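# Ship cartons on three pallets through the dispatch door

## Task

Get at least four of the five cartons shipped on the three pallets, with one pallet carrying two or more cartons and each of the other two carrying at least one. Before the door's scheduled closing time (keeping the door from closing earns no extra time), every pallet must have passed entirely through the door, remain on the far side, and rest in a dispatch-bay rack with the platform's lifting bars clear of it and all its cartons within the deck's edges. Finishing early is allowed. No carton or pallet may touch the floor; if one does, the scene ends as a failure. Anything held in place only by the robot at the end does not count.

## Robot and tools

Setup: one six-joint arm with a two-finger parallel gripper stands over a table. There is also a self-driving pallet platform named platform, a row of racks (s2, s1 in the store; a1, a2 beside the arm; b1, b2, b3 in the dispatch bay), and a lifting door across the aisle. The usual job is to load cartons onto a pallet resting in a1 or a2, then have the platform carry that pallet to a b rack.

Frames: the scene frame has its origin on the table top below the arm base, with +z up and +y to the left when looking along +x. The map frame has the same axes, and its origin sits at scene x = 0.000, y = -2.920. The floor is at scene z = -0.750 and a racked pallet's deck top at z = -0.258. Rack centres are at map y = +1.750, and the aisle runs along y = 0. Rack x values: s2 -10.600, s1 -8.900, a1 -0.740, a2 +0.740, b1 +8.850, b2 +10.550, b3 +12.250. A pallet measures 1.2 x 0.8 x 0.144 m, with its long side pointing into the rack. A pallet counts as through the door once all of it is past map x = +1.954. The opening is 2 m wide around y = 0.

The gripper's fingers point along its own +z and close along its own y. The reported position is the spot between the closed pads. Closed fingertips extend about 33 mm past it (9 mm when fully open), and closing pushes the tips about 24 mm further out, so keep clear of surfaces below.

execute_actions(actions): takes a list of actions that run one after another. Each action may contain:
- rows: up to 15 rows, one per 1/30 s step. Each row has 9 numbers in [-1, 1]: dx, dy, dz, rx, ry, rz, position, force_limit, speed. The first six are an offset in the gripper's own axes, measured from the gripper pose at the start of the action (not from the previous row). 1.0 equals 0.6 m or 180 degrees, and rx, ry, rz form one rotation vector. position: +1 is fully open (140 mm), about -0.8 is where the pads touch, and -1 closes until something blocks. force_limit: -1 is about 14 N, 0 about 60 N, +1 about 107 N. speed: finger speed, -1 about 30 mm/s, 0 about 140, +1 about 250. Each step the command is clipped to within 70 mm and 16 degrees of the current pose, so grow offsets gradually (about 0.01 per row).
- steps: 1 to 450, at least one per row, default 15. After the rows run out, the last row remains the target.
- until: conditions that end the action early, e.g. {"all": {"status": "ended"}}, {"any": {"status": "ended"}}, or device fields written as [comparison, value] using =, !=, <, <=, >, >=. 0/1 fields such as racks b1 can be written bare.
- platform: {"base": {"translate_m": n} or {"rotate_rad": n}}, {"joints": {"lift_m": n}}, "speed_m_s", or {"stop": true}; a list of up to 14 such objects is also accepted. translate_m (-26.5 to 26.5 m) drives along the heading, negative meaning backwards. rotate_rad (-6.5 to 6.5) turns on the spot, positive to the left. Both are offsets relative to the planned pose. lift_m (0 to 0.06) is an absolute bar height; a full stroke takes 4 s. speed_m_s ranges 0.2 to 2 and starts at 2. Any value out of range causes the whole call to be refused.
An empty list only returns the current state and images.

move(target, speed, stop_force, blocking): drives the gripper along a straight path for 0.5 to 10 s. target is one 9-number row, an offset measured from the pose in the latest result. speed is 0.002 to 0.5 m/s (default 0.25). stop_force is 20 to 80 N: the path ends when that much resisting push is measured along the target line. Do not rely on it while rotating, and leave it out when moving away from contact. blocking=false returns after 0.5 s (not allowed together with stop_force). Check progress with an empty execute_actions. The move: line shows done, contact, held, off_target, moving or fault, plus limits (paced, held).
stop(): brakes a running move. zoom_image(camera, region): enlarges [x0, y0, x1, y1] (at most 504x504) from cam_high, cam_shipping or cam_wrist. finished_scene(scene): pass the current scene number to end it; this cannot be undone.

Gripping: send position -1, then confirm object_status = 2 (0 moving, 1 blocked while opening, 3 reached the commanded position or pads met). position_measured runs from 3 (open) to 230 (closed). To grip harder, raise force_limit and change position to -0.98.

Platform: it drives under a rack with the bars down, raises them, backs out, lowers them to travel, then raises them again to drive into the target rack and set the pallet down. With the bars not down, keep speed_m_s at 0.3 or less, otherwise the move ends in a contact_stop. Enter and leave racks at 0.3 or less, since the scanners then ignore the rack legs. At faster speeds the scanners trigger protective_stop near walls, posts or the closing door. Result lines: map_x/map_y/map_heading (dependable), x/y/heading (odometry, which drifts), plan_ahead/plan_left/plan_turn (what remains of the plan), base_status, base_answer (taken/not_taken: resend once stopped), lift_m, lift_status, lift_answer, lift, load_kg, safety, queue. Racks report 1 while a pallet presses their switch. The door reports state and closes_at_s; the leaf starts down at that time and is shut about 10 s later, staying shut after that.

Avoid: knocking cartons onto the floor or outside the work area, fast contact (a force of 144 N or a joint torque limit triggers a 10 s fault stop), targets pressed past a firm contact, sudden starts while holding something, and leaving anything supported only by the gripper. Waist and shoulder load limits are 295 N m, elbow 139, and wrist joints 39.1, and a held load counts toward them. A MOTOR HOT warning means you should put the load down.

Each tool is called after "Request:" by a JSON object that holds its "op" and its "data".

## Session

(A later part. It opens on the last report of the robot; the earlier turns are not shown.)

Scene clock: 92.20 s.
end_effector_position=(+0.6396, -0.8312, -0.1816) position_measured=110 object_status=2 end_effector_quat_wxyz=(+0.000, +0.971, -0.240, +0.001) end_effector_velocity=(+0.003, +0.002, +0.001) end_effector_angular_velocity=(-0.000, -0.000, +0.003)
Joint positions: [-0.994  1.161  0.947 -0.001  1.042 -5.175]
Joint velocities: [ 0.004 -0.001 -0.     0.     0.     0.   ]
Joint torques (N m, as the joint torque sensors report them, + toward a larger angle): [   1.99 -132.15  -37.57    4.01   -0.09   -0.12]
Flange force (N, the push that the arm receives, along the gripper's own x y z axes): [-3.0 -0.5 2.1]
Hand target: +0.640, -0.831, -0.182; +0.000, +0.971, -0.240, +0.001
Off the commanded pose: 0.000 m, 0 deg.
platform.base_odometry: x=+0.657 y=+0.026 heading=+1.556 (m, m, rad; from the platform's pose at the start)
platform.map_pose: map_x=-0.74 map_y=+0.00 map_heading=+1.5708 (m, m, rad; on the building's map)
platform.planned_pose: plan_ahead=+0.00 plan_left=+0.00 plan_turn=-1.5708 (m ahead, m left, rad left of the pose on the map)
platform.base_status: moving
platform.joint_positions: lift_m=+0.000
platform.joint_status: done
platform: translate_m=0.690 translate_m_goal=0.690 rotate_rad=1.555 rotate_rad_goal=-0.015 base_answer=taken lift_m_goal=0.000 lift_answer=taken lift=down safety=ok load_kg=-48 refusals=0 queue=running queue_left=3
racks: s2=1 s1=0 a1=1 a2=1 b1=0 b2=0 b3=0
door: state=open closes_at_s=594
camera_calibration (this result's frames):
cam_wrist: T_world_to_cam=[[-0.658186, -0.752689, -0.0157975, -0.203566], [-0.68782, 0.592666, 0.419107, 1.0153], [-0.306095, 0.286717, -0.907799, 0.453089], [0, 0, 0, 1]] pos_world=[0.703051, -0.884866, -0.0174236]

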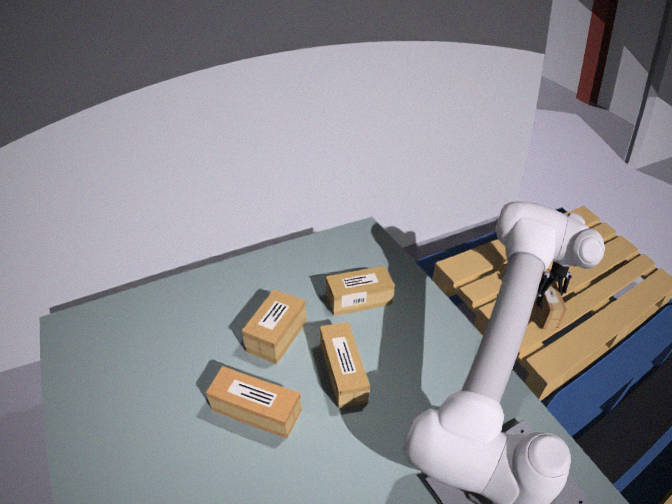

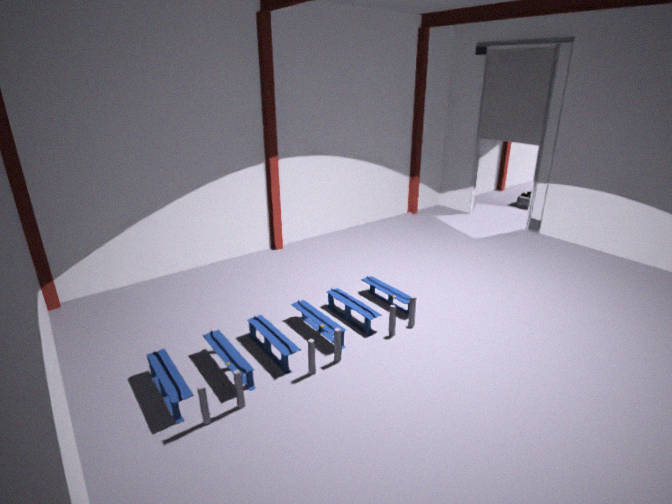

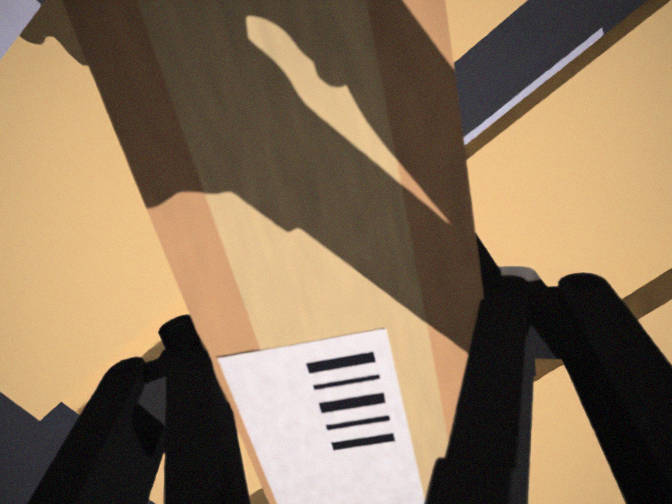

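Now a slow touch-down with force stop.

Request:
{"op": "move", "data": {"target": [0,0,0.07,0,0,0,-1,0.3,0], "speed": 0.015, "stop_force": 20}}

Request:
{"op": "execute_actions", "data": {"actions": [{"rows":[[0,0,0,0,0,0,1,0,0]],"steps":20}]}}

Request:
{"op": "move", "data": {"target": [0,0,-0.6,0,0,0,1,0,0], "speed": 0.5}}

Scene clock: 95.77 s.
end_effector_position=(+0.6398, -0.8313, -0.1962) position_measured=110 object_status=2 end_effector_quat_wxyz=(+0.000, +0.971, -0.240, +0.001) end_effector_velocity=(-0.002, +0.001, -0.001) end_effector_angular_velocity=(+0.004, +0.002, -0.002)
Joint positions: [-0.994  1.176  0.945 -0.001  1.029 -5.175]
Joint velocities: [-0.001  0.001  0.001  0.001  0.003  0.   ]
Joint torques (N m, as the joint torque sensors report them, + toward a larger angle): [  0.12 -99.52 -23.75   3.18  -0.66  -0.25]
Flange force (N, the push that the arm receives, along the gripper's own x y z axes): [-6.6 -2.5 -30.2]
Hand target: +0.640, -0.831, -0.196; +0.000, +0.971, -0.240, +0.001
Off the commanded pose: 0.027 m, 0 deg.
platform.base_odometry: x=+0.657 y=+0.026 heading=-0.014 (m, m, rad; from the platform's pose at the start)
platform.map_pose: map_x=-0.74 map_y=+0.00 map_heading=+0.0000 (m, m, rad; on the building's map)
platform.planned_pose: plan_ahead=+0.00 plan_left=+0.00 plan_turn=+0.0000 (m ahead, m left, rad left of the pose on the map)
platform.base_status: moving
platform.joint_positions: lift_m=+0.000
platform.joint_status: done
platform: translate_m=0.690 translate_m_goal=0.690 rotate_rad=-0.015 rotate_rad_goal=-0.015 base_answer=taken lift_m_goal=0.000 lift_answer=taken lift=down safety=ok load_kg=-48 refusals=0 queue=running queue_left=3
racks: s2=1 s1=0 a1=1 a2=1 b1=0 b2=0 b3=0
door: state=open closes_at_s=594
move: contact
camera_calibration (this result's frames):
cam_wrist: T_world_to_cam=[[-0.658199, -0.752677, -0.0158226, -0.203747], [-0.687922, 0.592768, 0.418795, 1.02173], [-0.305838, 0.286535, -0.907943, 0.439508], [0, 0, 0, 1]] pos_world=[0.70318, -0.884938, -0.0320696]

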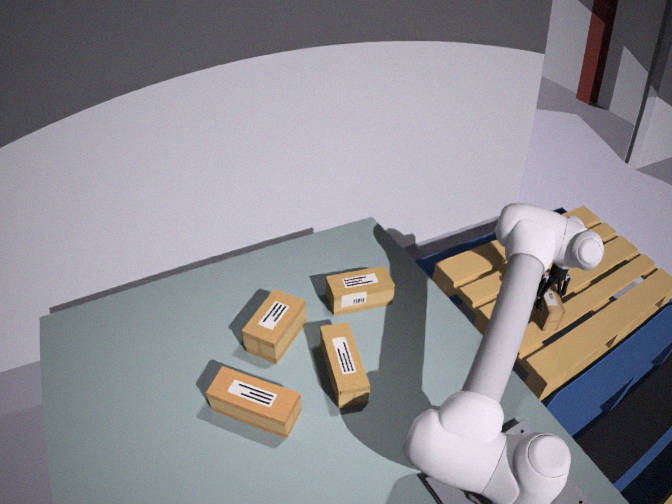

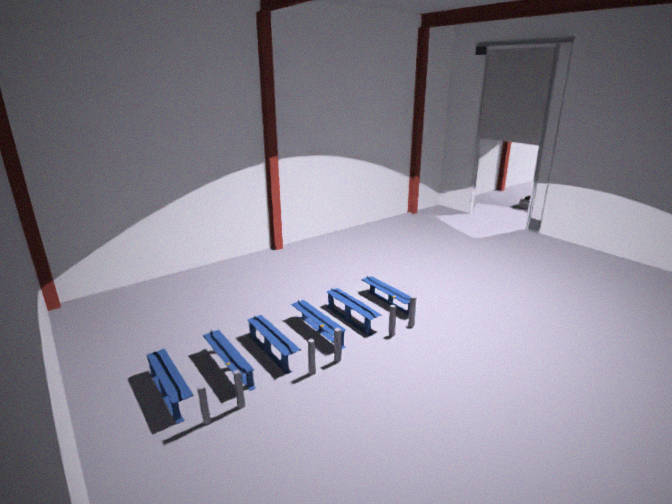

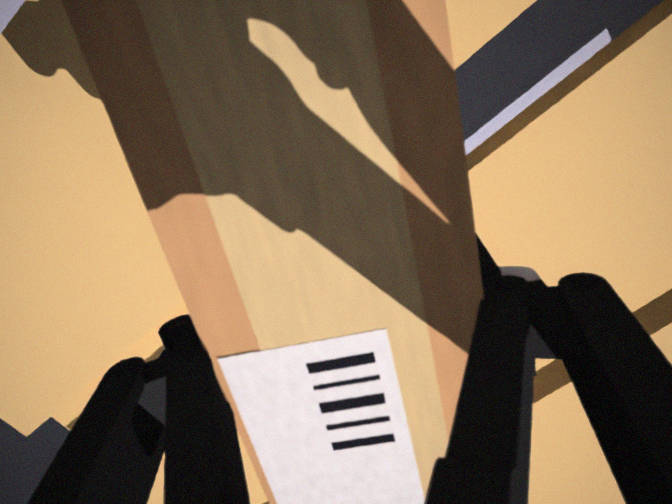

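Scene clock: 96.43 s.
end_effector_position=(+0.6398, -0.8313, -0.1963) position_measured=3 object_status=0 end_effector_quat_wxyz=(+0.000, +0.971, -0.240, +0.001) end_effector_velocity=(+0.000, +0.000, +0.001) end_effector_angular_velocity=(+0.000, +0.000, +0.000)
Joint positions: [-0.994  1.177  0.945 -0.001  1.029 -5.175]
Joint velocities: [ 0.    -0.001 -0.    -0.     0.001 -0.   ]
Joint torques (N m, as the joint torque sensors report them, + toward a larger angle): [   1.1  -128.94  -36.33    3.84    0.08   -0.22]
Flange force (N, the push that the arm receives, along the gripper's own x y z axes): [-5.9 -1.1 -2.2]
Hand target: +0.640, -0.831, -0.196; +0.000, +0.971, -0.240, +0.001
Off the commanded pose: 0.000 m, 0 deg.
platform.base_odometry: x=+0.706 y=+0.026 heading=-0.018 (m, m, rad; from the platform's pose at the start)
platform.map_pose: map_x=-0.69 map_y=+0.00 map_heading=-0.0044 (m, m, rad; on the building's map)
platform.planned_pose: plan_ahead=+1.43 plan_left=+0.01 plan_turn=+0.0044 (m ahead, m left, rad left of the pose on the map)
platform.base_status: moving
platform.joint_positions: lift_m=+0.000
platform.joint_status: done
platform: translate_m=0.746 translate_m_goal=2.170 rotate_rad=-0.018 rotate_rad_goal=-0.017 base_answer=taken lift_m_goal=0.000 lift_answer=taken lift=down safety=ok load_kg=-48 refusals=0 queue=running queue_left=2
racks: s2=1 s1=0 a1=1 a2=1 b1=0 b2=0 b3=0
door: state=open closes_at_s=594
camera_calibration (this result's frames):
cam_wrist: T_world_to_cam=[[-0.6582, -0.752676, -0.0158456, -0.203744], [-0.687897, 0.592734, 0.418884, 1.02171], [-0.305892, 0.28661, -0.907901, 0.439501], [0, 0, 0, 1]] pos_world=[0.703168, -0.88492, -0.0321831]

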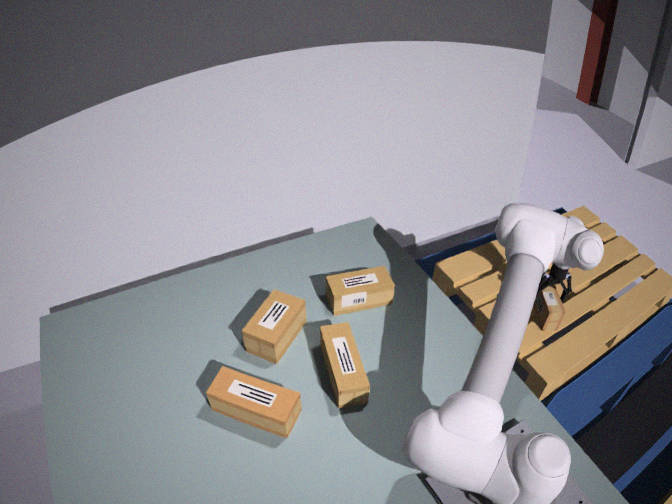

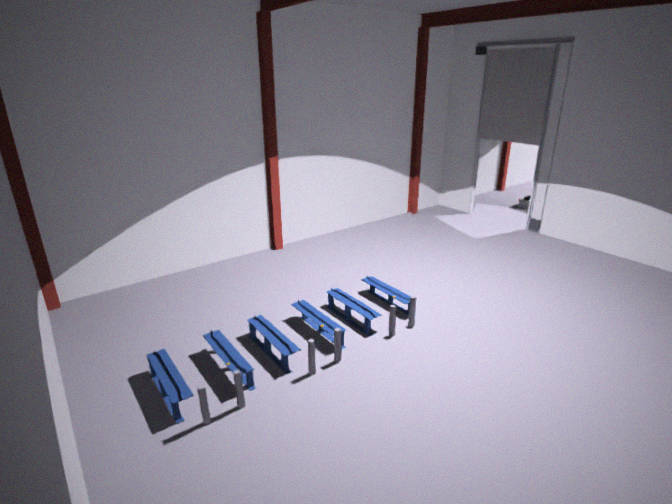

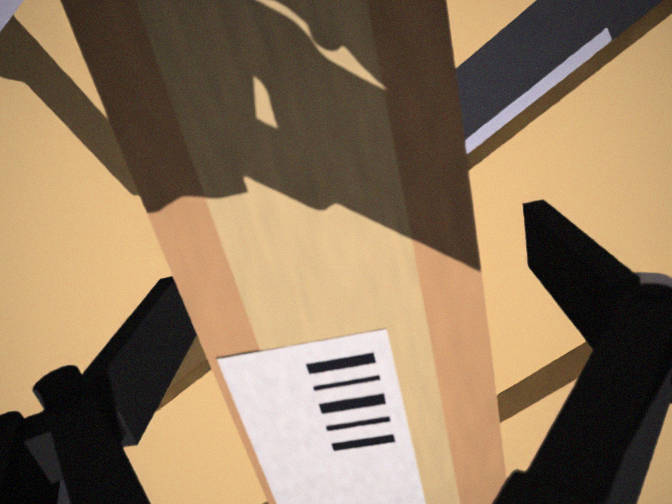

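Scene clock: 97.63 s.
end_effector_position=(+0.6392, -0.8309, +0.1636) position_measured=3 object_status=3 end_effector_quat_wxyz=(+0.000, +0.971, -0.240, +0.001) end_effector_velocity=(+0.001, +0.000, +0.001) end_effector_angular_velocity=(-0.000, -0.001, +0.000)
Joint positions: [-0.994  0.93   0.758 -0.001  1.463 -5.176]
Joint velocities: [ 0.001 -0.001 -0.001  0.001  0.001  0.001]
Joint torques (N m, as the joint torque sensors report them, + toward a larger angle): [   1.81 -124.04  -42.31    4.31   -0.07   -0.3 ]
Flange force (N, the push that the arm receives, along the gripper's own x y z axes): [-3.9 -0.6 0.6]
Hand target: +0.639, -0.831, +0.164; +0.000, +0.971, -0.240, +0.001
Off the commanded pose: 0.000 m, 0 deg.
platform.base_odometry: x=+1.202 y=+0.017 heading=-0.016 (m, m, rad; from the platform's pose at the start)
platform.map_pose: map_x=-0.18 map_y=+0.00 map_heading=+0.0000 (m, m, rad; on the building's map)
platform.planned_pose: plan_ahead=+0.92 plan_left=+0.00 plan_turn=+0.0000 (m ahead, m left, rad left of the pose on the map)
platform.base_status: moving
platform.joint_positions: lift_m=+0.000
platform.joint_status: done
platform: translate_m=1.256 translate_m_goal=2.170 rotate_rad=-0.015 rotate_rad_goal=-0.014 base_answer=taken lift_m_goal=0.000 lift_answer=taken lift=down safety=ok load_kg=-48 refusals=0 queue=running queue_left=2
racks: s2=1 s1=0 a1=1 a2=1 b1=0 b2=0 b3=0
door: state=open closes_at_s=594
move: done
camera_calibration (this result's frames):
cam_wrist: T_world_to_cam=[[-0.658134, -0.752731, -0.0159833, -0.198148], [-0.688007, 0.592652, 0.418819, 0.870356], [-0.305786, 0.286636, -0.907929, 0.765959], [0, 0, 0, 1]] pos_world=[0.702623, -0.884522, 0.327747]

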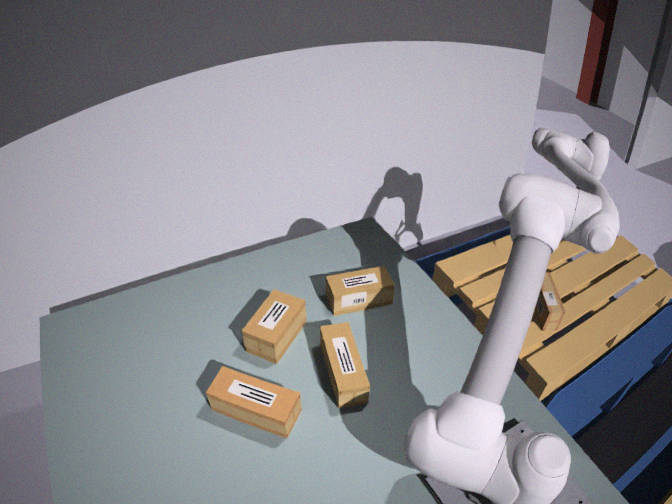

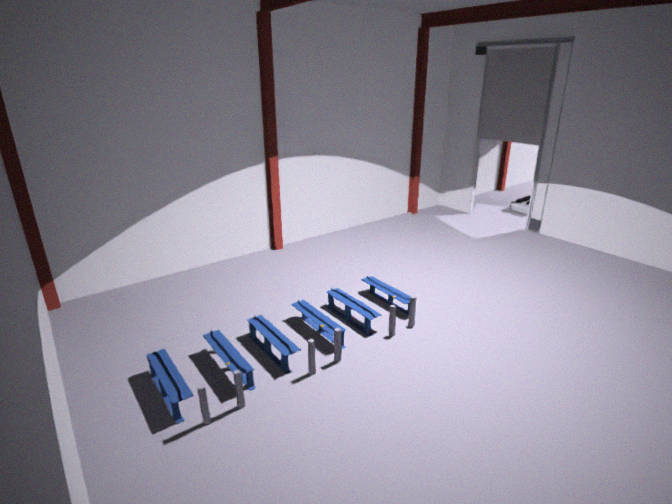

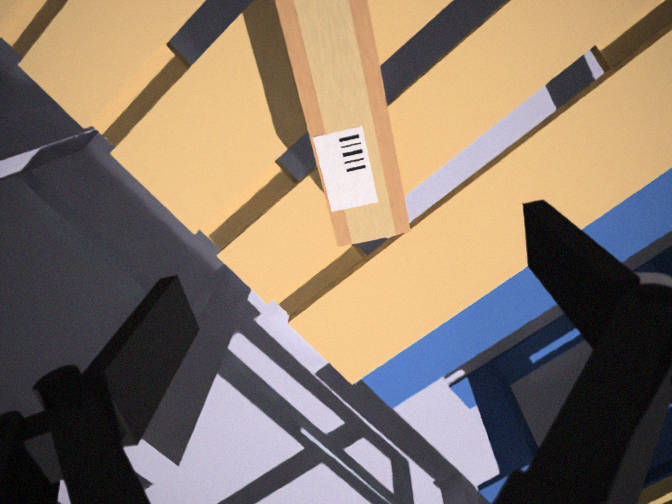

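Request:
{"op": "move", "data": {"target": [-0.416,-0.729,-0.1,0,0,0,1,0,0], "speed": 0.5}}

Request:
{"op": "move", "data": {"target": [-0.416,-0.729,0.03,0,0,-0.077,1,0,0], "speed": 0.5}}

Scene clock: 104.87 s.
end_effector_position=(+0.6218, -0.3276, +0.2228) position_measured=3 object_status=3 end_effector_quat_wxyz=(+0.000, +0.971, -0.240, +0.001) end_effector_velocity=(-0.001, -0.001, -0.000) end_effector_angular_velocity=(+0.001, +0.002, -0.003)
Joint positions: [-0.583  0.316  1.66   0.003  1.174 -4.765]
Joint velocities: [-0.002 -0.     0.001 -0.     0.001  0.001]
Joint torques (N m, as the joint torque sensors report them, + toward a larger angle): [  1.23 -68.84 -39.42   4.1    0.01  -0.25]
Flange force (N, the push that the arm receives, along the gripper's own x y z axes): [-3.4 2.4 0.4]
Hand target: +0.622, -0.327, +0.223; +0.000, +0.971, -0.240, +0.001
Off the commanded pose: 0.000 m, 0 deg.
platform.base_odometry: x=+2.148 y=+0.116 heading=+1.560 (m, m, rad; from the platform's pose at the start)
platform.map_pose: map_x=+0.74 map_y=+0.12 map_heading=+1.5752 (m, m, rad; on the building's map)
platform.planned_pose: plan_ahead=+1.63 plan_left=-0.01 plan_turn=-0.0044 (m ahead, m left, rad left of the pose on the map)
platform.base_status: moving
platform.joint_positions: lift_m=+0.000
platform.joint_status: done
platform: translate_m=2.303 translate_m_goal=3.930 rotate_rad=1.560 rotate_rad_goal=1.559 base_answer=taken lift_m_goal=0.000 lift_answer=taken lift=down safety=ok load_kg=-48 refusals=0 queue=running queue_left=0
racks: s2=1 s1=0 a1=1 a2=1 b1=0 b2=0 b3=0
door: state=open closes_at_s=594
move: done; limits=paced
camera_calibration (this result's frames):
cam_wrist: T_world_to_cam=[[-0.658262, -0.752614, -0.0162029, 0.170359], [-0.687952, 0.592689, 0.418857, 0.535194], [-0.305635, 0.286865, -0.907907, 0.670084], [0, 0, 0, 1]] pos_world=[0.685129, -0.381213, 0.386965]

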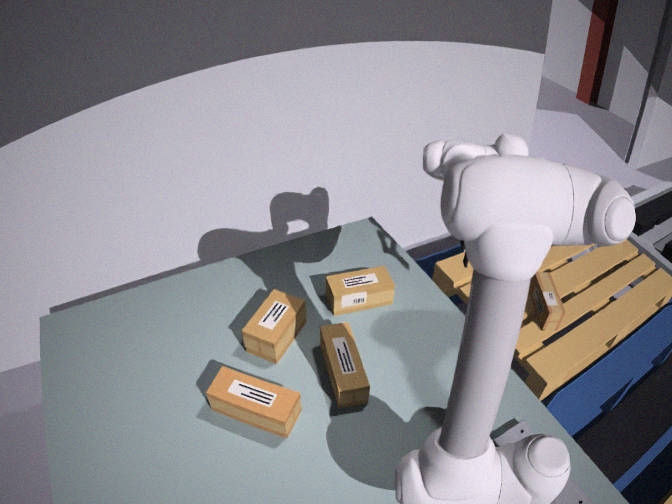

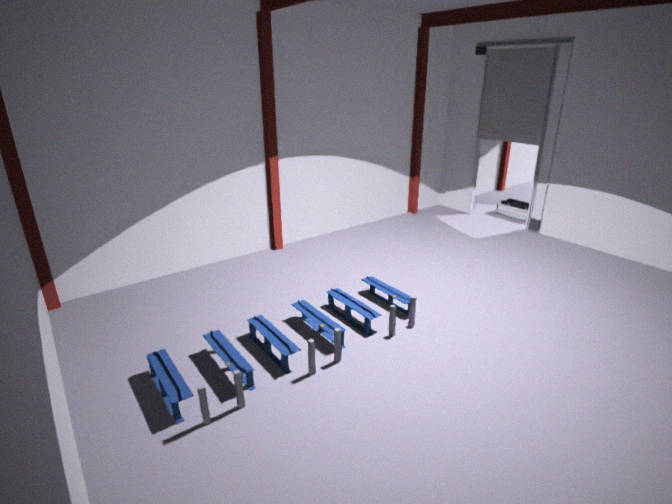

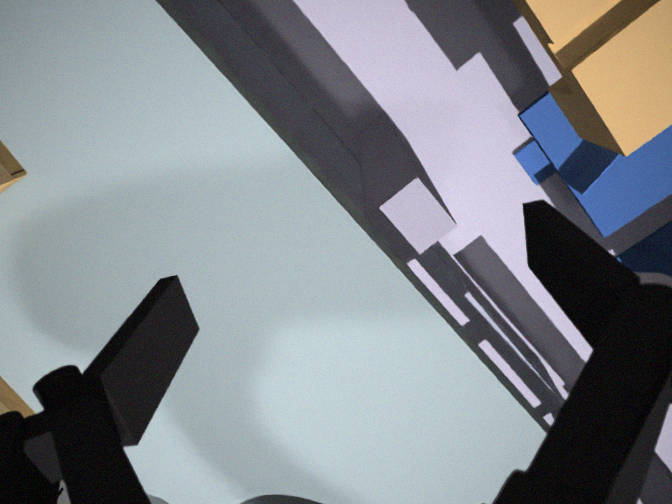

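Scene clock: 106.40 s.
end_effector_position=(+0.6048, +0.1751, +0.2044) position_measured=3 object_status=3 end_effector_quat_wxyz=(+0.000, +0.993, -0.121, +0.001) end_effector_velocity=(-0.000, +0.001, +0.000) end_effector_angular_velocity=(+0.000, -0.000, +0.001)
Joint positions: [ 0.174  0.214  1.824  0.009  1.108 -4.254]
Joint velocities: [ 0.002  0.    -0.     0.    -0.     0.001]
Joint torques (N m, as the joint torque sensors report them, + toward a larger angle): [  0.68 -58.73 -37.82   4.08   0.    -0.2 ]
Flange force (N, the push that the arm receives, along the gripper's own x y z axes): [-0.4 1.5 0.5]
Hand target: +0.605, +0.175, +0.204; +0.000, +0.993, -0.121, +0.001
Off the commanded pose: 0.001 m, 0 deg.
platform.base_odometry: x=+2.154 y=+0.576 heading=+1.557 (m, m, rad; from the platform's pose at the start)
platform.map_pose: map_x=+0.74 map_y=+0.58 map_heading=+1.5752 (m, m, rad; on the building's map)
platform.planned_pose: plan_ahead=+1.17 plan_left=-0.01 plan_turn=-0.0044 (m ahead, m left, rad left of the pose on the map)
platform.base_status: moving
platform.joint_positions: lift_m=+0.000
platform.joint_status: done
platform: translate_m=2.764 translate_m_goal=3.930 rotate_rad=1.557 rotate_rad_goal=1.556 base_answer=taken lift_m_goal=0.000 lift_answer=taken lift=down safety=ok load_kg=-48 refusals=0 queue=running queue_left=0
racks: s2=1 s1=0 a1=1 a2=1 b1=0 b2=0 b3=0
door: state=open closes_at_s=594
move: done; limits=paced
camera_calibration (this result's frames):
cam_wrist: T_world_to_cam=[[-0.458912, -0.888337, -0.0160272, 0.440382], [-0.80977, 0.410765, 0.41898, 0.338757], [-0.365612, 0.205253, -0.907854, 0.554505], [0, 0, 0, 1]] pos_world=[0.679145, 0.138244, 0.368536]

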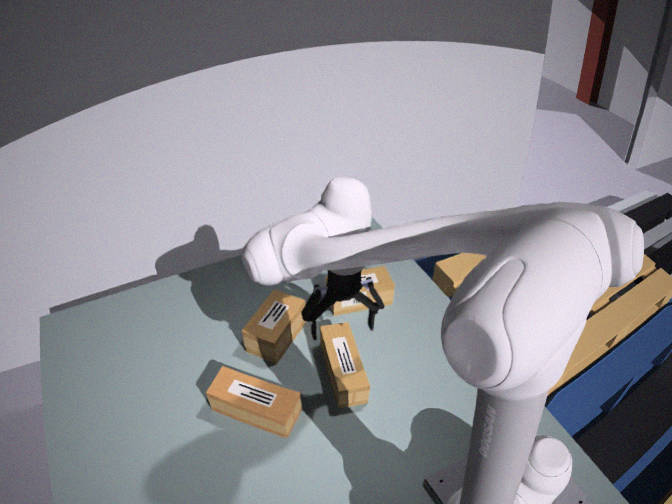

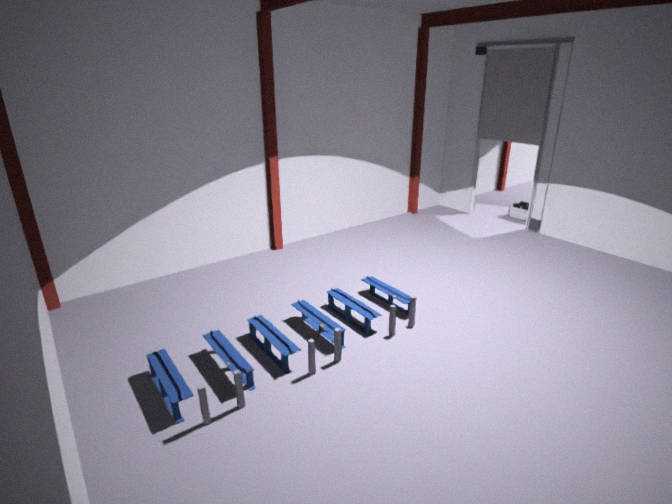

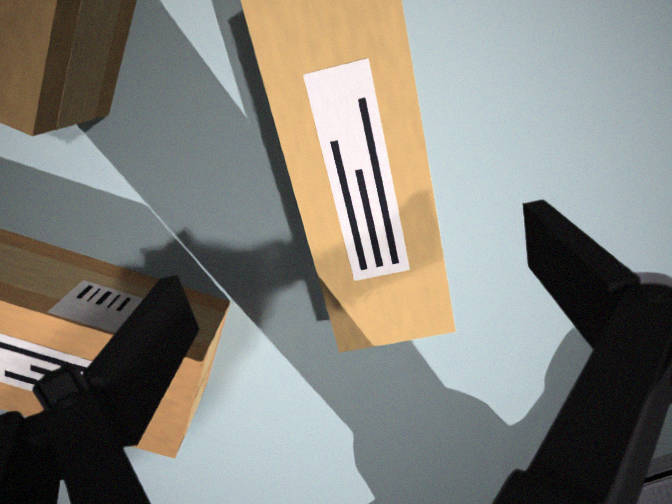

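Request:
{"op": "execute_actions", "data": {"actions": [{"steps":60,"until":{"platform":{"base_status":"done"}}},{"platform":[{"joints":{"lift_m":0.06}},{"base":{"translate_m":-1.75}},{"base":{"rotate_rad":-1.5708},"joints":{"lift_m":0},"speed_m_s":2},{"base":{"translate_m":8.11}},{"base":{"rotate_rad":1.5708},"joints":{"lift_m":0.06}},{"base":{"translate_m":1.75},"speed_m_s":0.3},{"joints":{"lift_m":0}},{"base":{"translate_m":-1.75}},{"base":{"rotate_rad":-1.5708},"speed_m_s":2},{"base":{"translate_m":-19.45}},{"base":{"rotate_rad":1.5708}},{"base":{"translate_m":1.75},"speed_m_s":0.3},{"joints":{"lift_m":0.06}},{"base":{"translate_m":-1.75}}],"rows":[[0,0.005,0.01,0,0,0,1,0,0],[0,0.01,0.025,0,0,0,1,0,0],[0,0.015,0.045,0,0,0,1,0,0],[0,0.018,0.065,0,0,0,1,0,0],[0,0.018,0.085,0,0,0,1,0,0],[0,0.018,0.105,0,0,0,1,0,0],[0,0.018,0.125,0,0,0,1,0,0],[0,0.018,0.145,0,0,0,1,0,0],[0,0.018,0.165,0,0,0,1,0,0],[0,0.018,0.185,0,0,0,1,0,0],[0,0.018,0.205,0,0,0,1,0,0],[0,0.018,0.225,0,0,0,1,0,0],[0,0.018,0.24,0,0,0,1,0,0],[0,0.018,0.252,0,0,0,1,0,0],[0,0.018,0.259,0,0,0,1,0,0]],"steps":28},{"rows":[[0,0,0,0,0,0,-1,0.2,0]],"steps":20}]}}

Request:
{"op": "move", "data": {"target": [0,0,-0.35,0,0,0,-1,0.2,0], "speed": 0.3}}

Scene clock: 119.93 s.
end_effector_position=(+0.6025, +0.1647, +0.0492) position_measured=106 object_status=0 end_effector_quat_wxyz=(+0.000, +0.993, -0.121, +0.001) end_effector_velocity=(-0.000, +0.001, -0.001) end_effector_angular_velocity=(+0.001, +0.000, -0.000)
Joint positions: [ 0.161  0.357  1.966  0.011  0.823 -4.27 ]
Joint velocities: [ 0.001  0.001  0.     0.001 -0.001  0.001]
Joint torques (N m, as the joint torque sensors report them, + toward a larger angle): [  0.07 -58.99 -26.17   2.86   0.02  -0.24]
Flange force (N, the push that the arm receives, along the gripper's own x y z axes): [-0.1 0.8 -11.1]
Flange force at the end of the 1st action (N, along the gripper's axes at the end of the call): [-0.3 4.6 0.2]
Flange force at the end of the 2nd action (N, along the gripper's axes at the end of the call): [-0.8 4.2 -0.4]
Hand target: +0.602, +0.165, +0.049; +0.000, +0.993, -0.121, +0.001
Off the commanded pose: 0.000 m, 0 deg.
platform.base_odometry: x=+2.170 y=+1.753 heading=+1.556 (m, m, rad; from the platform's pose at the start)
platform.map_pose: map_x=+0.75 map_y=+1.75 map_heading=+1.5708 (m, m, rad; on the building's map)
platform.planned_pose: plan_ahead=+0.00 plan_left=+0.01 plan_turn=+0.0000 (m ahead, m left, rad left of the pose on the map)
platform.base_status: done
platform.joint_positions: lift_m=+0.023
platform.joint_status: moving
platform: translate_m=3.930 translate_m_goal=3.930 rotate_rad=1.556 rotate_rad_goal=1.556 base_answer=taken lift_m_goal=0.060 lift_answer=taken lift=between safety=ok load_kg=3 refusals=0 queue=running queue_left=13
racks: s2=1 s1=0 a1=1 a2=1 b1=0 b2=0 b3=0
door: state=open closes_at_s=594
camera_calibration (this result's frames):
cam_wrist: T_world_to_cam=[[-0.458883, -0.888351, -0.0161085, 0.427529], [-0.80985, 0.410738, 0.418854, 0.406284], [-0.365473, 0.20525, -0.907911, 0.414841], [0, 0, 0, 1]] pos_world=[0.676827, 0.127773, 0.213352]

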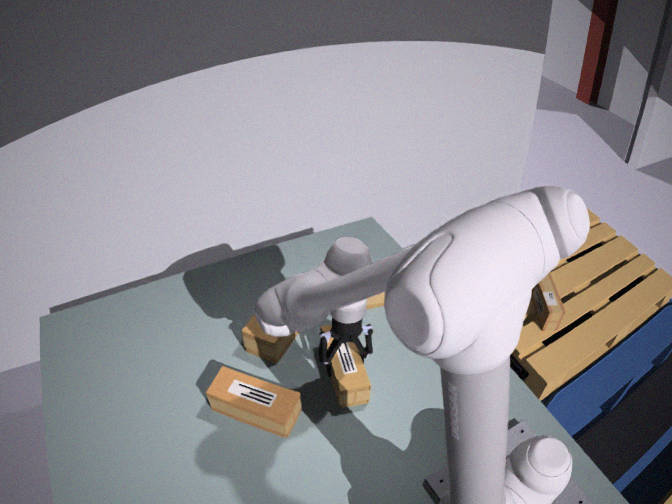

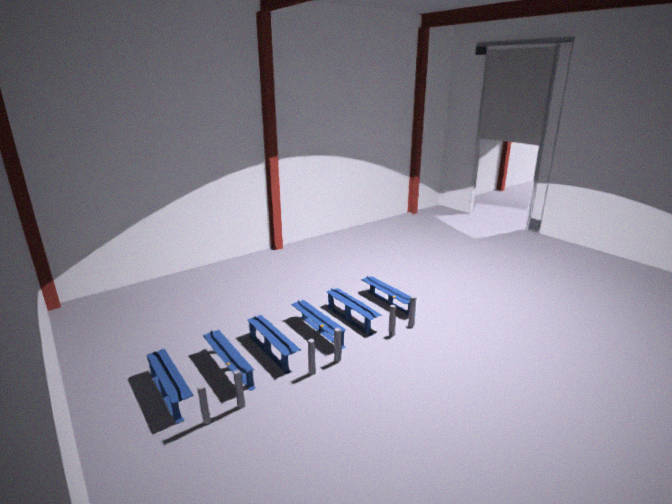

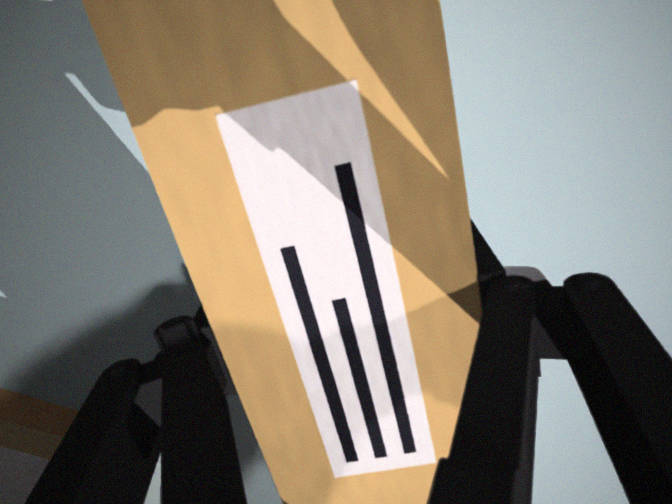

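Scene clock: 121.03 s.
end_effector_position=(+0.6021, +0.1648, +0.2591) position_measured=106 object_status=2 end_effector_quat_wxyz=(-0.000, +0.993, -0.121, +0.001) end_effector_velocity=(+0.000, -0.000, -0.000) end_effector_angular_velocity=(-0.001, +0.001, -0.001)
Joint positions: [ 0.158  0.169  1.772  0.009  1.204 -4.269]
Joint velocities: [-0.     0.001 -0.001 -0.     0.001  0.001]
Joint torques (N m, as the joint torque sensors report them, + toward a larger angle): [  1.05 -56.74 -40.99   4.12  -0.14  -0.16]
Flange force (N, the push that the arm receives, along the gripper's own x y z axes): [-0.5 3.3 3.2]
Hand target: +0.602, +0.165, +0.259; -0.000, +0.993, -0.121, +0.001
Off the commanded pose: 0.000 m, 0 deg.
platform.base_odometry: x=+2.170 y=+1.753 heading=+1.556 (m, m, rad; from the platform's pose at the start)
platform.map_pose: map_x=+0.75 map_y=+1.75 map_heading=+1.5708 (m, m, rad; on the building's map)
platform.planned_pose: plan_ahead=+0.00 plan_left=+0.01 plan_turn=+0.0000 (m ahead, m left, rad left of the pose on the map)
platform.base_status: done
platform.joint_positions: lift_m=+0.041
platform.joint_status: moving
platform: translate_m=3.930 translate_m_goal=3.930 rotate_rad=1.556 rotate_rad_goal=1.556 base_answer=taken lift_m_goal=0.060 lift_answer=taken lift=between safety=ok load_kg=22 refusals=0 queue=running queue_left=13
racks: s2=1 s1=0 a1=1 a2=1 b1=0 b2=0 b3=0
door: state=open closes_at_s=594
move: done
camera_calibration (this result's frames):
cam_wrist: T_world_to_cam=[[-0.458795, -0.888394, -0.016221, 0.430799], [-0.809976, 0.410653, 0.418692, 0.318131], [-0.365302, 0.205233, -0.907983, 0.605209], [0, 0, 0, 1]] pos_world=[0.676411, 0.127869, 0.423309]

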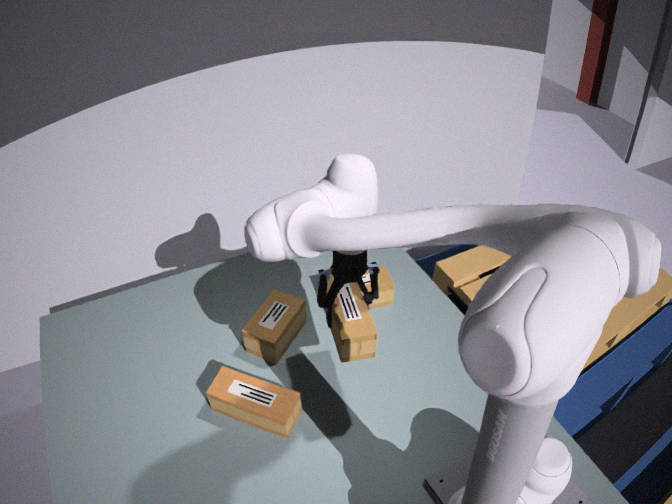

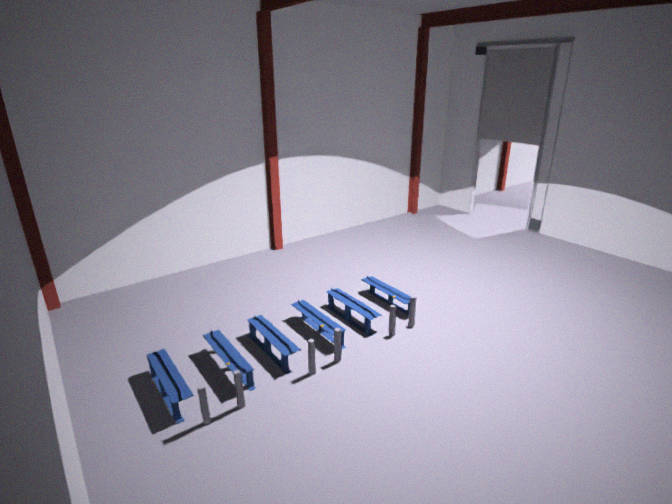

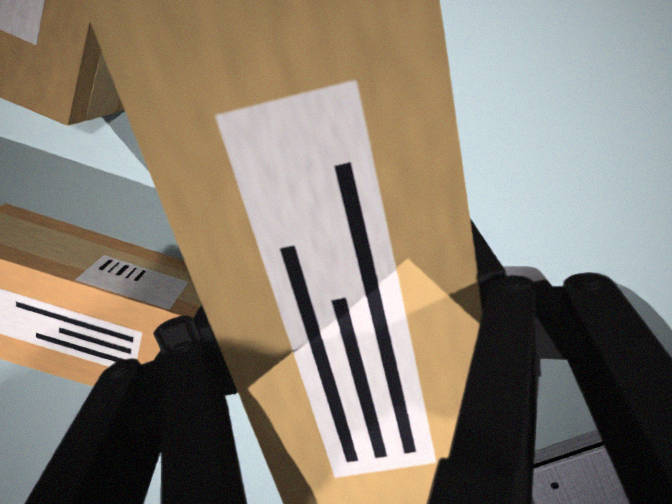

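Request:
{"op": "move", "data": {"target": [0.069,0.988,0,0,0,0.3117,-1,0.2,0], "speed": 0.5}}

Request:
{"op": "move", "data": {"target": [0.137,0.99,0,0,0,0.3056,-1,0.2,0], "speed": 0.5}}

Request:
{"op": "move", "data": {"target": [0.838,0.613,0.267,0,0,0.3056,-1,0.2,0], "speed": 0.5}}

Scene clock: 131.50 s.
end_effector_position=(+0.4998, -0.4199, +0.2594) position_measured=106 object_status=2 end_effector_quat_wxyz=(-0.000, +0.819, -0.574, +0.001) end_effector_velocity=(+0.001, -0.000, -0.000) end_effector_angular_velocity=(+0.001, -0.001, +0.000)
Joint positions: [-0.799  0.219  1.717  0.001  1.214 -4.244]
Joint velocities: [-0.     0.001 -0.001  0.001 -0.    -0.001]
Joint torques (N m, as the joint torque sensors report them, + toward a larger angle): [  1.07 -61.87 -42.17   4.19   0.    -0.17]
Flange force (N, the push that the arm receives, along the gripper's own x y z axes): [-2.4 3.5 4.7]
Hand target: +0.500, -0.420, +0.259; -0.000, +0.819, -0.574, +0.001
Off the commanded pose: 0.001 m, 0 deg.
platform.base_odometry: x=+2.141 y=+0.003 heading=+0.488 (m, m, rad; from the platform's pose at the start)
platform.map_pose: map_x=+0.74 map_y=-0.01 map_heading=+0.4887 (m, m, rad; on the building's map)
platform.planned_pose: plan_ahead=+0.00 plan_left=+0.01 plan_turn=-0.4887 (m ahead, m left, rad left of the pose on the map)
platform.base_status: moving
platform.joint_positions: lift_m=+0.023
platform.joint_status: moving
platform: translate_m=2.180 translate_m_goal=2.180 rotate_rad=0.471 rotate_rad_goal=-0.016 base_answer=taken lift_m_goal=0.000 lift_answer=taken lift=between safety=ok load_kg=-14 refusals=0 queue=running queue_left=11
racks: s2=1 s1=0 a1=1 a2=0 b1=0 b2=0 b3=0
door: state=open closes_at_s=594
move: done; limits=paced
camera_calibration (this result's frames):
cam_wrist: T_world_to_cam=[[-0.993255, -0.114595, -0.0176673, 0.456878], [-0.111395, 0.900827, 0.419644, 0.331702], [-0.0321737, 0.418782, -0.907517, 0.6111], [0, 0, 0, 1]] pos_world=[0.510408, -0.502368, 0.423459]

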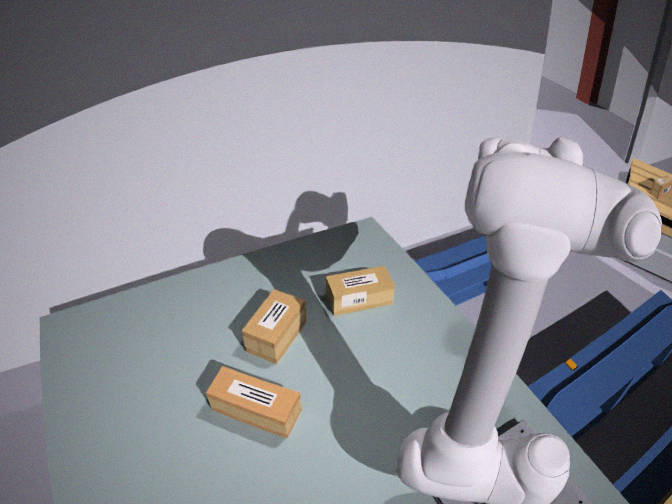

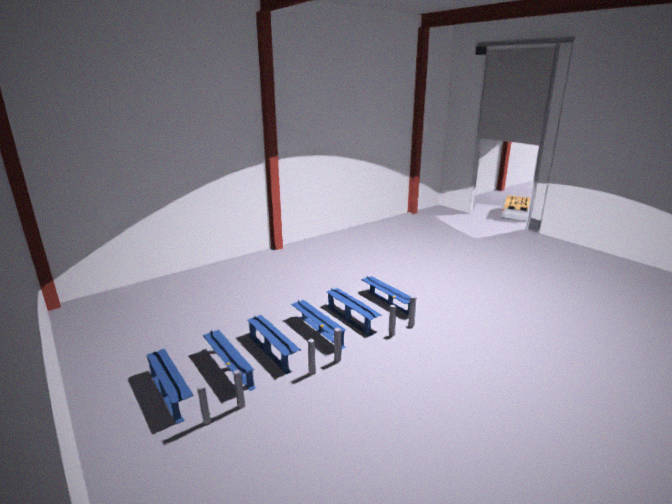

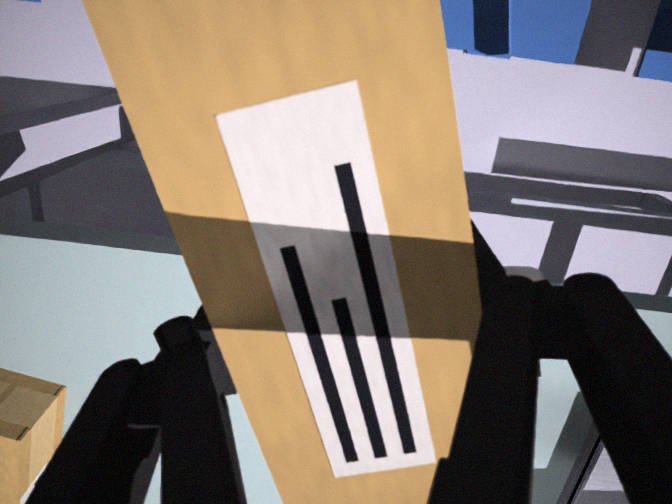

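Scene clock: 133.23 s.
end_effector_position=(-0.0298, -0.6998, +0.2587) position_measured=106 object_status=2 end_effector_quat_wxyz=(+0.001, -0.462, +0.887, -0.001) end_effector_velocity=(-0.001, -0.000, -0.000) end_effector_angular_velocity=(-0.000, -0.001, -0.001)
Joint positions: [-1.704  0.289  1.624 -0.006  1.234 -4.186]
Joint velocities: [-0.001  0.001 -0.     0.001 -0.     0.   ]
Joint torques (N m, as the joint torque sensors report them, + toward a larger angle): [  2.18 -70.03 -41.79   4.25   0.05  -0.28]
Flange force (N, the push that the arm receives, along the gripper's own x y z axes): [-0.2 3.3 4.3]
Hand target: -0.030, -0.700, +0.259; +0.001, -0.462, +0.887, -0.001
Off the commanded pose: 0.001 m, 0 deg.
platform.base_odometry: x=+2.142 y=+0.003 heading=-0.015 (m, m, rad; from the platform's pose at the start)
platform.map_pose: map_x=+0.74 map_y=-0.01 map_heading=+0.0044 (m, m, rad; on the building's map)
platform.planned_pose: plan_ahead=+8.11 plan_left=-0.03 plan_turn=-0.0044 (m ahead, m left, rad left of the pose on the map)
platform.base_status: moving
platform.joint_positions: lift_m=+0.000
platform.joint_status: done
platform: translate_m=2.183 translate_m_goal=10.290 rotate_rad=-0.013 rotate_rad_goal=-0.011 base_answer=taken lift_m_goal=0.000 lift_answer=taken lift=down safety=ok load_kg=-48 refusals=0 queue=running queue_left=10
racks: s2=1 s1=0 a1=1 a2=0 b1=0 b2=0 b3=0
door: state=open closes_at_s=594
move: done; limits=paced
camera_calibration (this result's frames):
cam_wrist: T_world_to_cam=[[-0.663481, 0.747985, -0.0176438, 0.512229], [0.673528, 0.607372, 0.42126, 0.342742], [0.325812, 0.267614, -0.906768, 0.615333], [0, 0, 0, 1]] pos_world=[-0.0914754, -0.755984, 0.422619]

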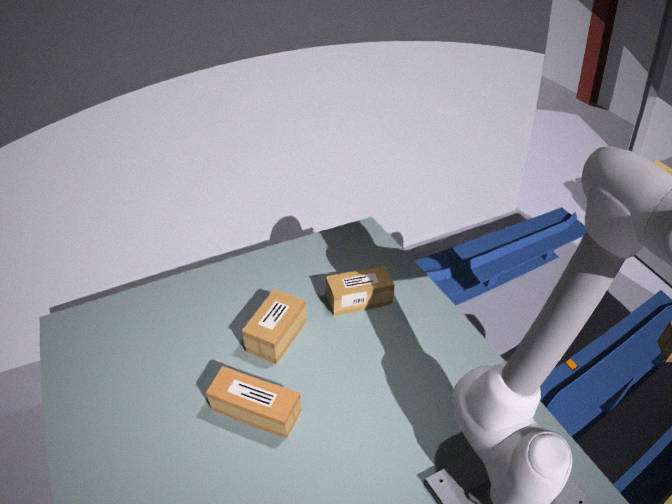

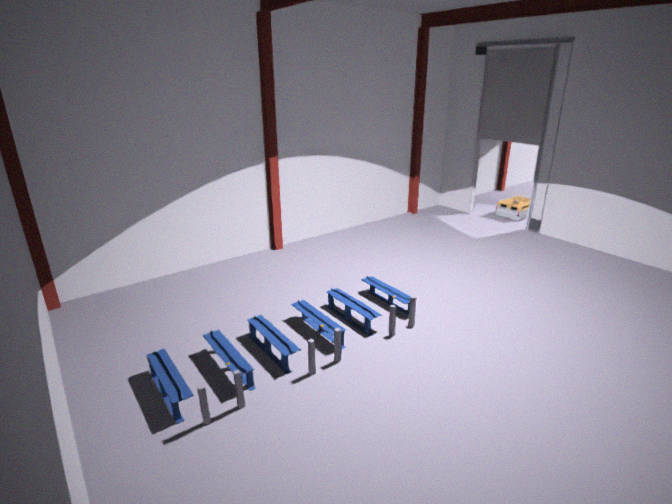

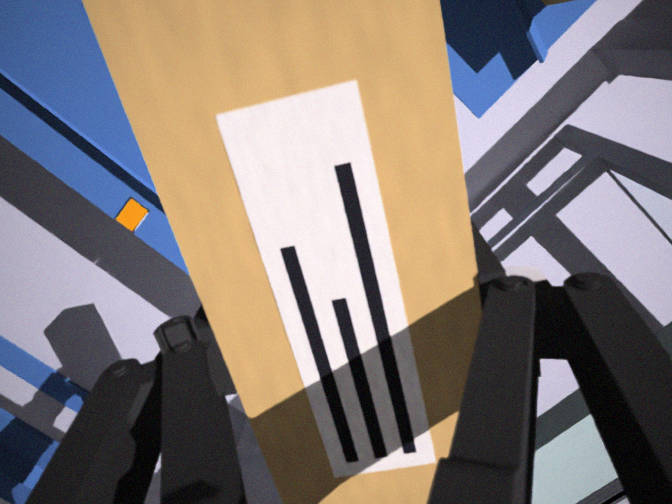

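Scene clock: 135.10 s.
end_effector_position=(-0.6192, -0.9009, +0.0982) position_measured=106 object_status=2 end_effector_quat_wxyz=(+0.001, +0.000, +1.000, -0.001) end_effector_velocity=(-0.000, -0.000, -0.000) end_effector_angular_velocity=(+0.001, +0.001, +0.001)
Joint positions: [-2.248  1.049  0.628 -0.008  1.465 -3.771]
Joint velocities: [ 0.     0.001 -0.002 -0.001  0.001 -0.001]
Joint torques (N m, as the joint torque sensors report them, + toward a larger angle): [   3.22 -136.2   -43.69    4.31   -0.2    -0.44]
Flange force (N, the push that the arm receives, along the gripper's own x y z axes): [2.2 -0.7 3.9]
Hand target: -0.619, -0.901, +0.098; +0.001, +0.000, +1.000, -0.001
Off the commanded pose: 0.001 m, 0 deg.
platform.base_odometry: x=+2.844 y=-0.006 heading=-0.014 (m, m, rad; from the platform's pose at the start)
platform.map_pose: map_x=+1.47 map_y=+0.00 map_heading=+0.0044 (m, m, rad; on the building's map)
platform.planned_pose: plan_ahead=+7.38 plan_left=-0.03 plan_turn=-0.0044 (m ahead, m left, rad left of the pose on the map)
platform.base_status: moving
platform.joint_positions: lift_m=+0.000
platform.joint_status: done
platform: translate_m=2.908 translate_m_goal=10.290 rotate_rad=-0.014 rotate_rad_goal=-0.013 base_answer=taken lift_m_goal=0.000 lift_answer=taken lift=down safety=ok load_kg=-48 refusals=0 queue=running queue_left=10
racks: s2=1 s1=0 a1=1 a2=0 b1=0 b2=0 b3=0
door: state=open closes_at_s=594
move: done; limits=paced
camera_calibration (this result's frames):
cam_wrist: T_world_to_cam=[[0.232258, 0.972518, -0.0162998, 1.02556], [0.883182, -0.203842, 0.42242, 0.32837], [0.407488, -0.112506, -0.906254, 0.423708], [0, 0, 0, 1]] pos_world=[-0.700861, -0.882775, 0.261993]

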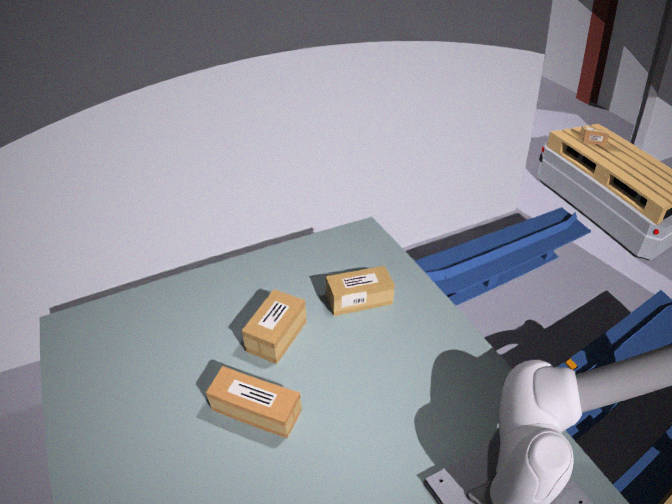

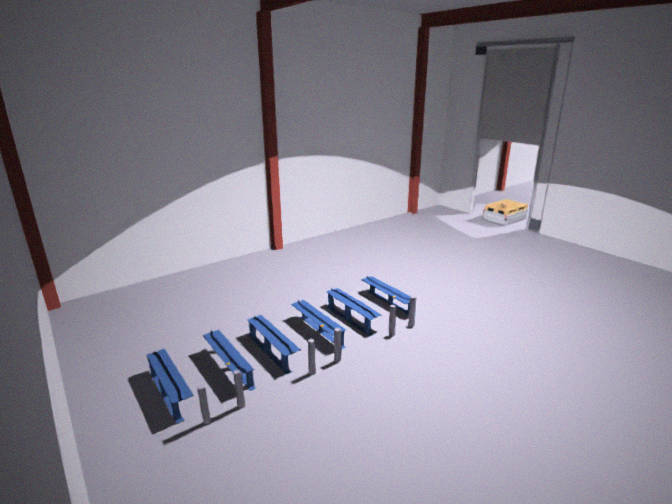

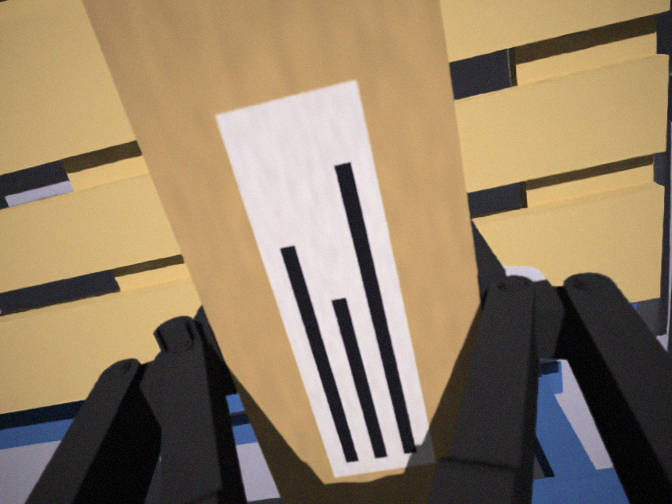

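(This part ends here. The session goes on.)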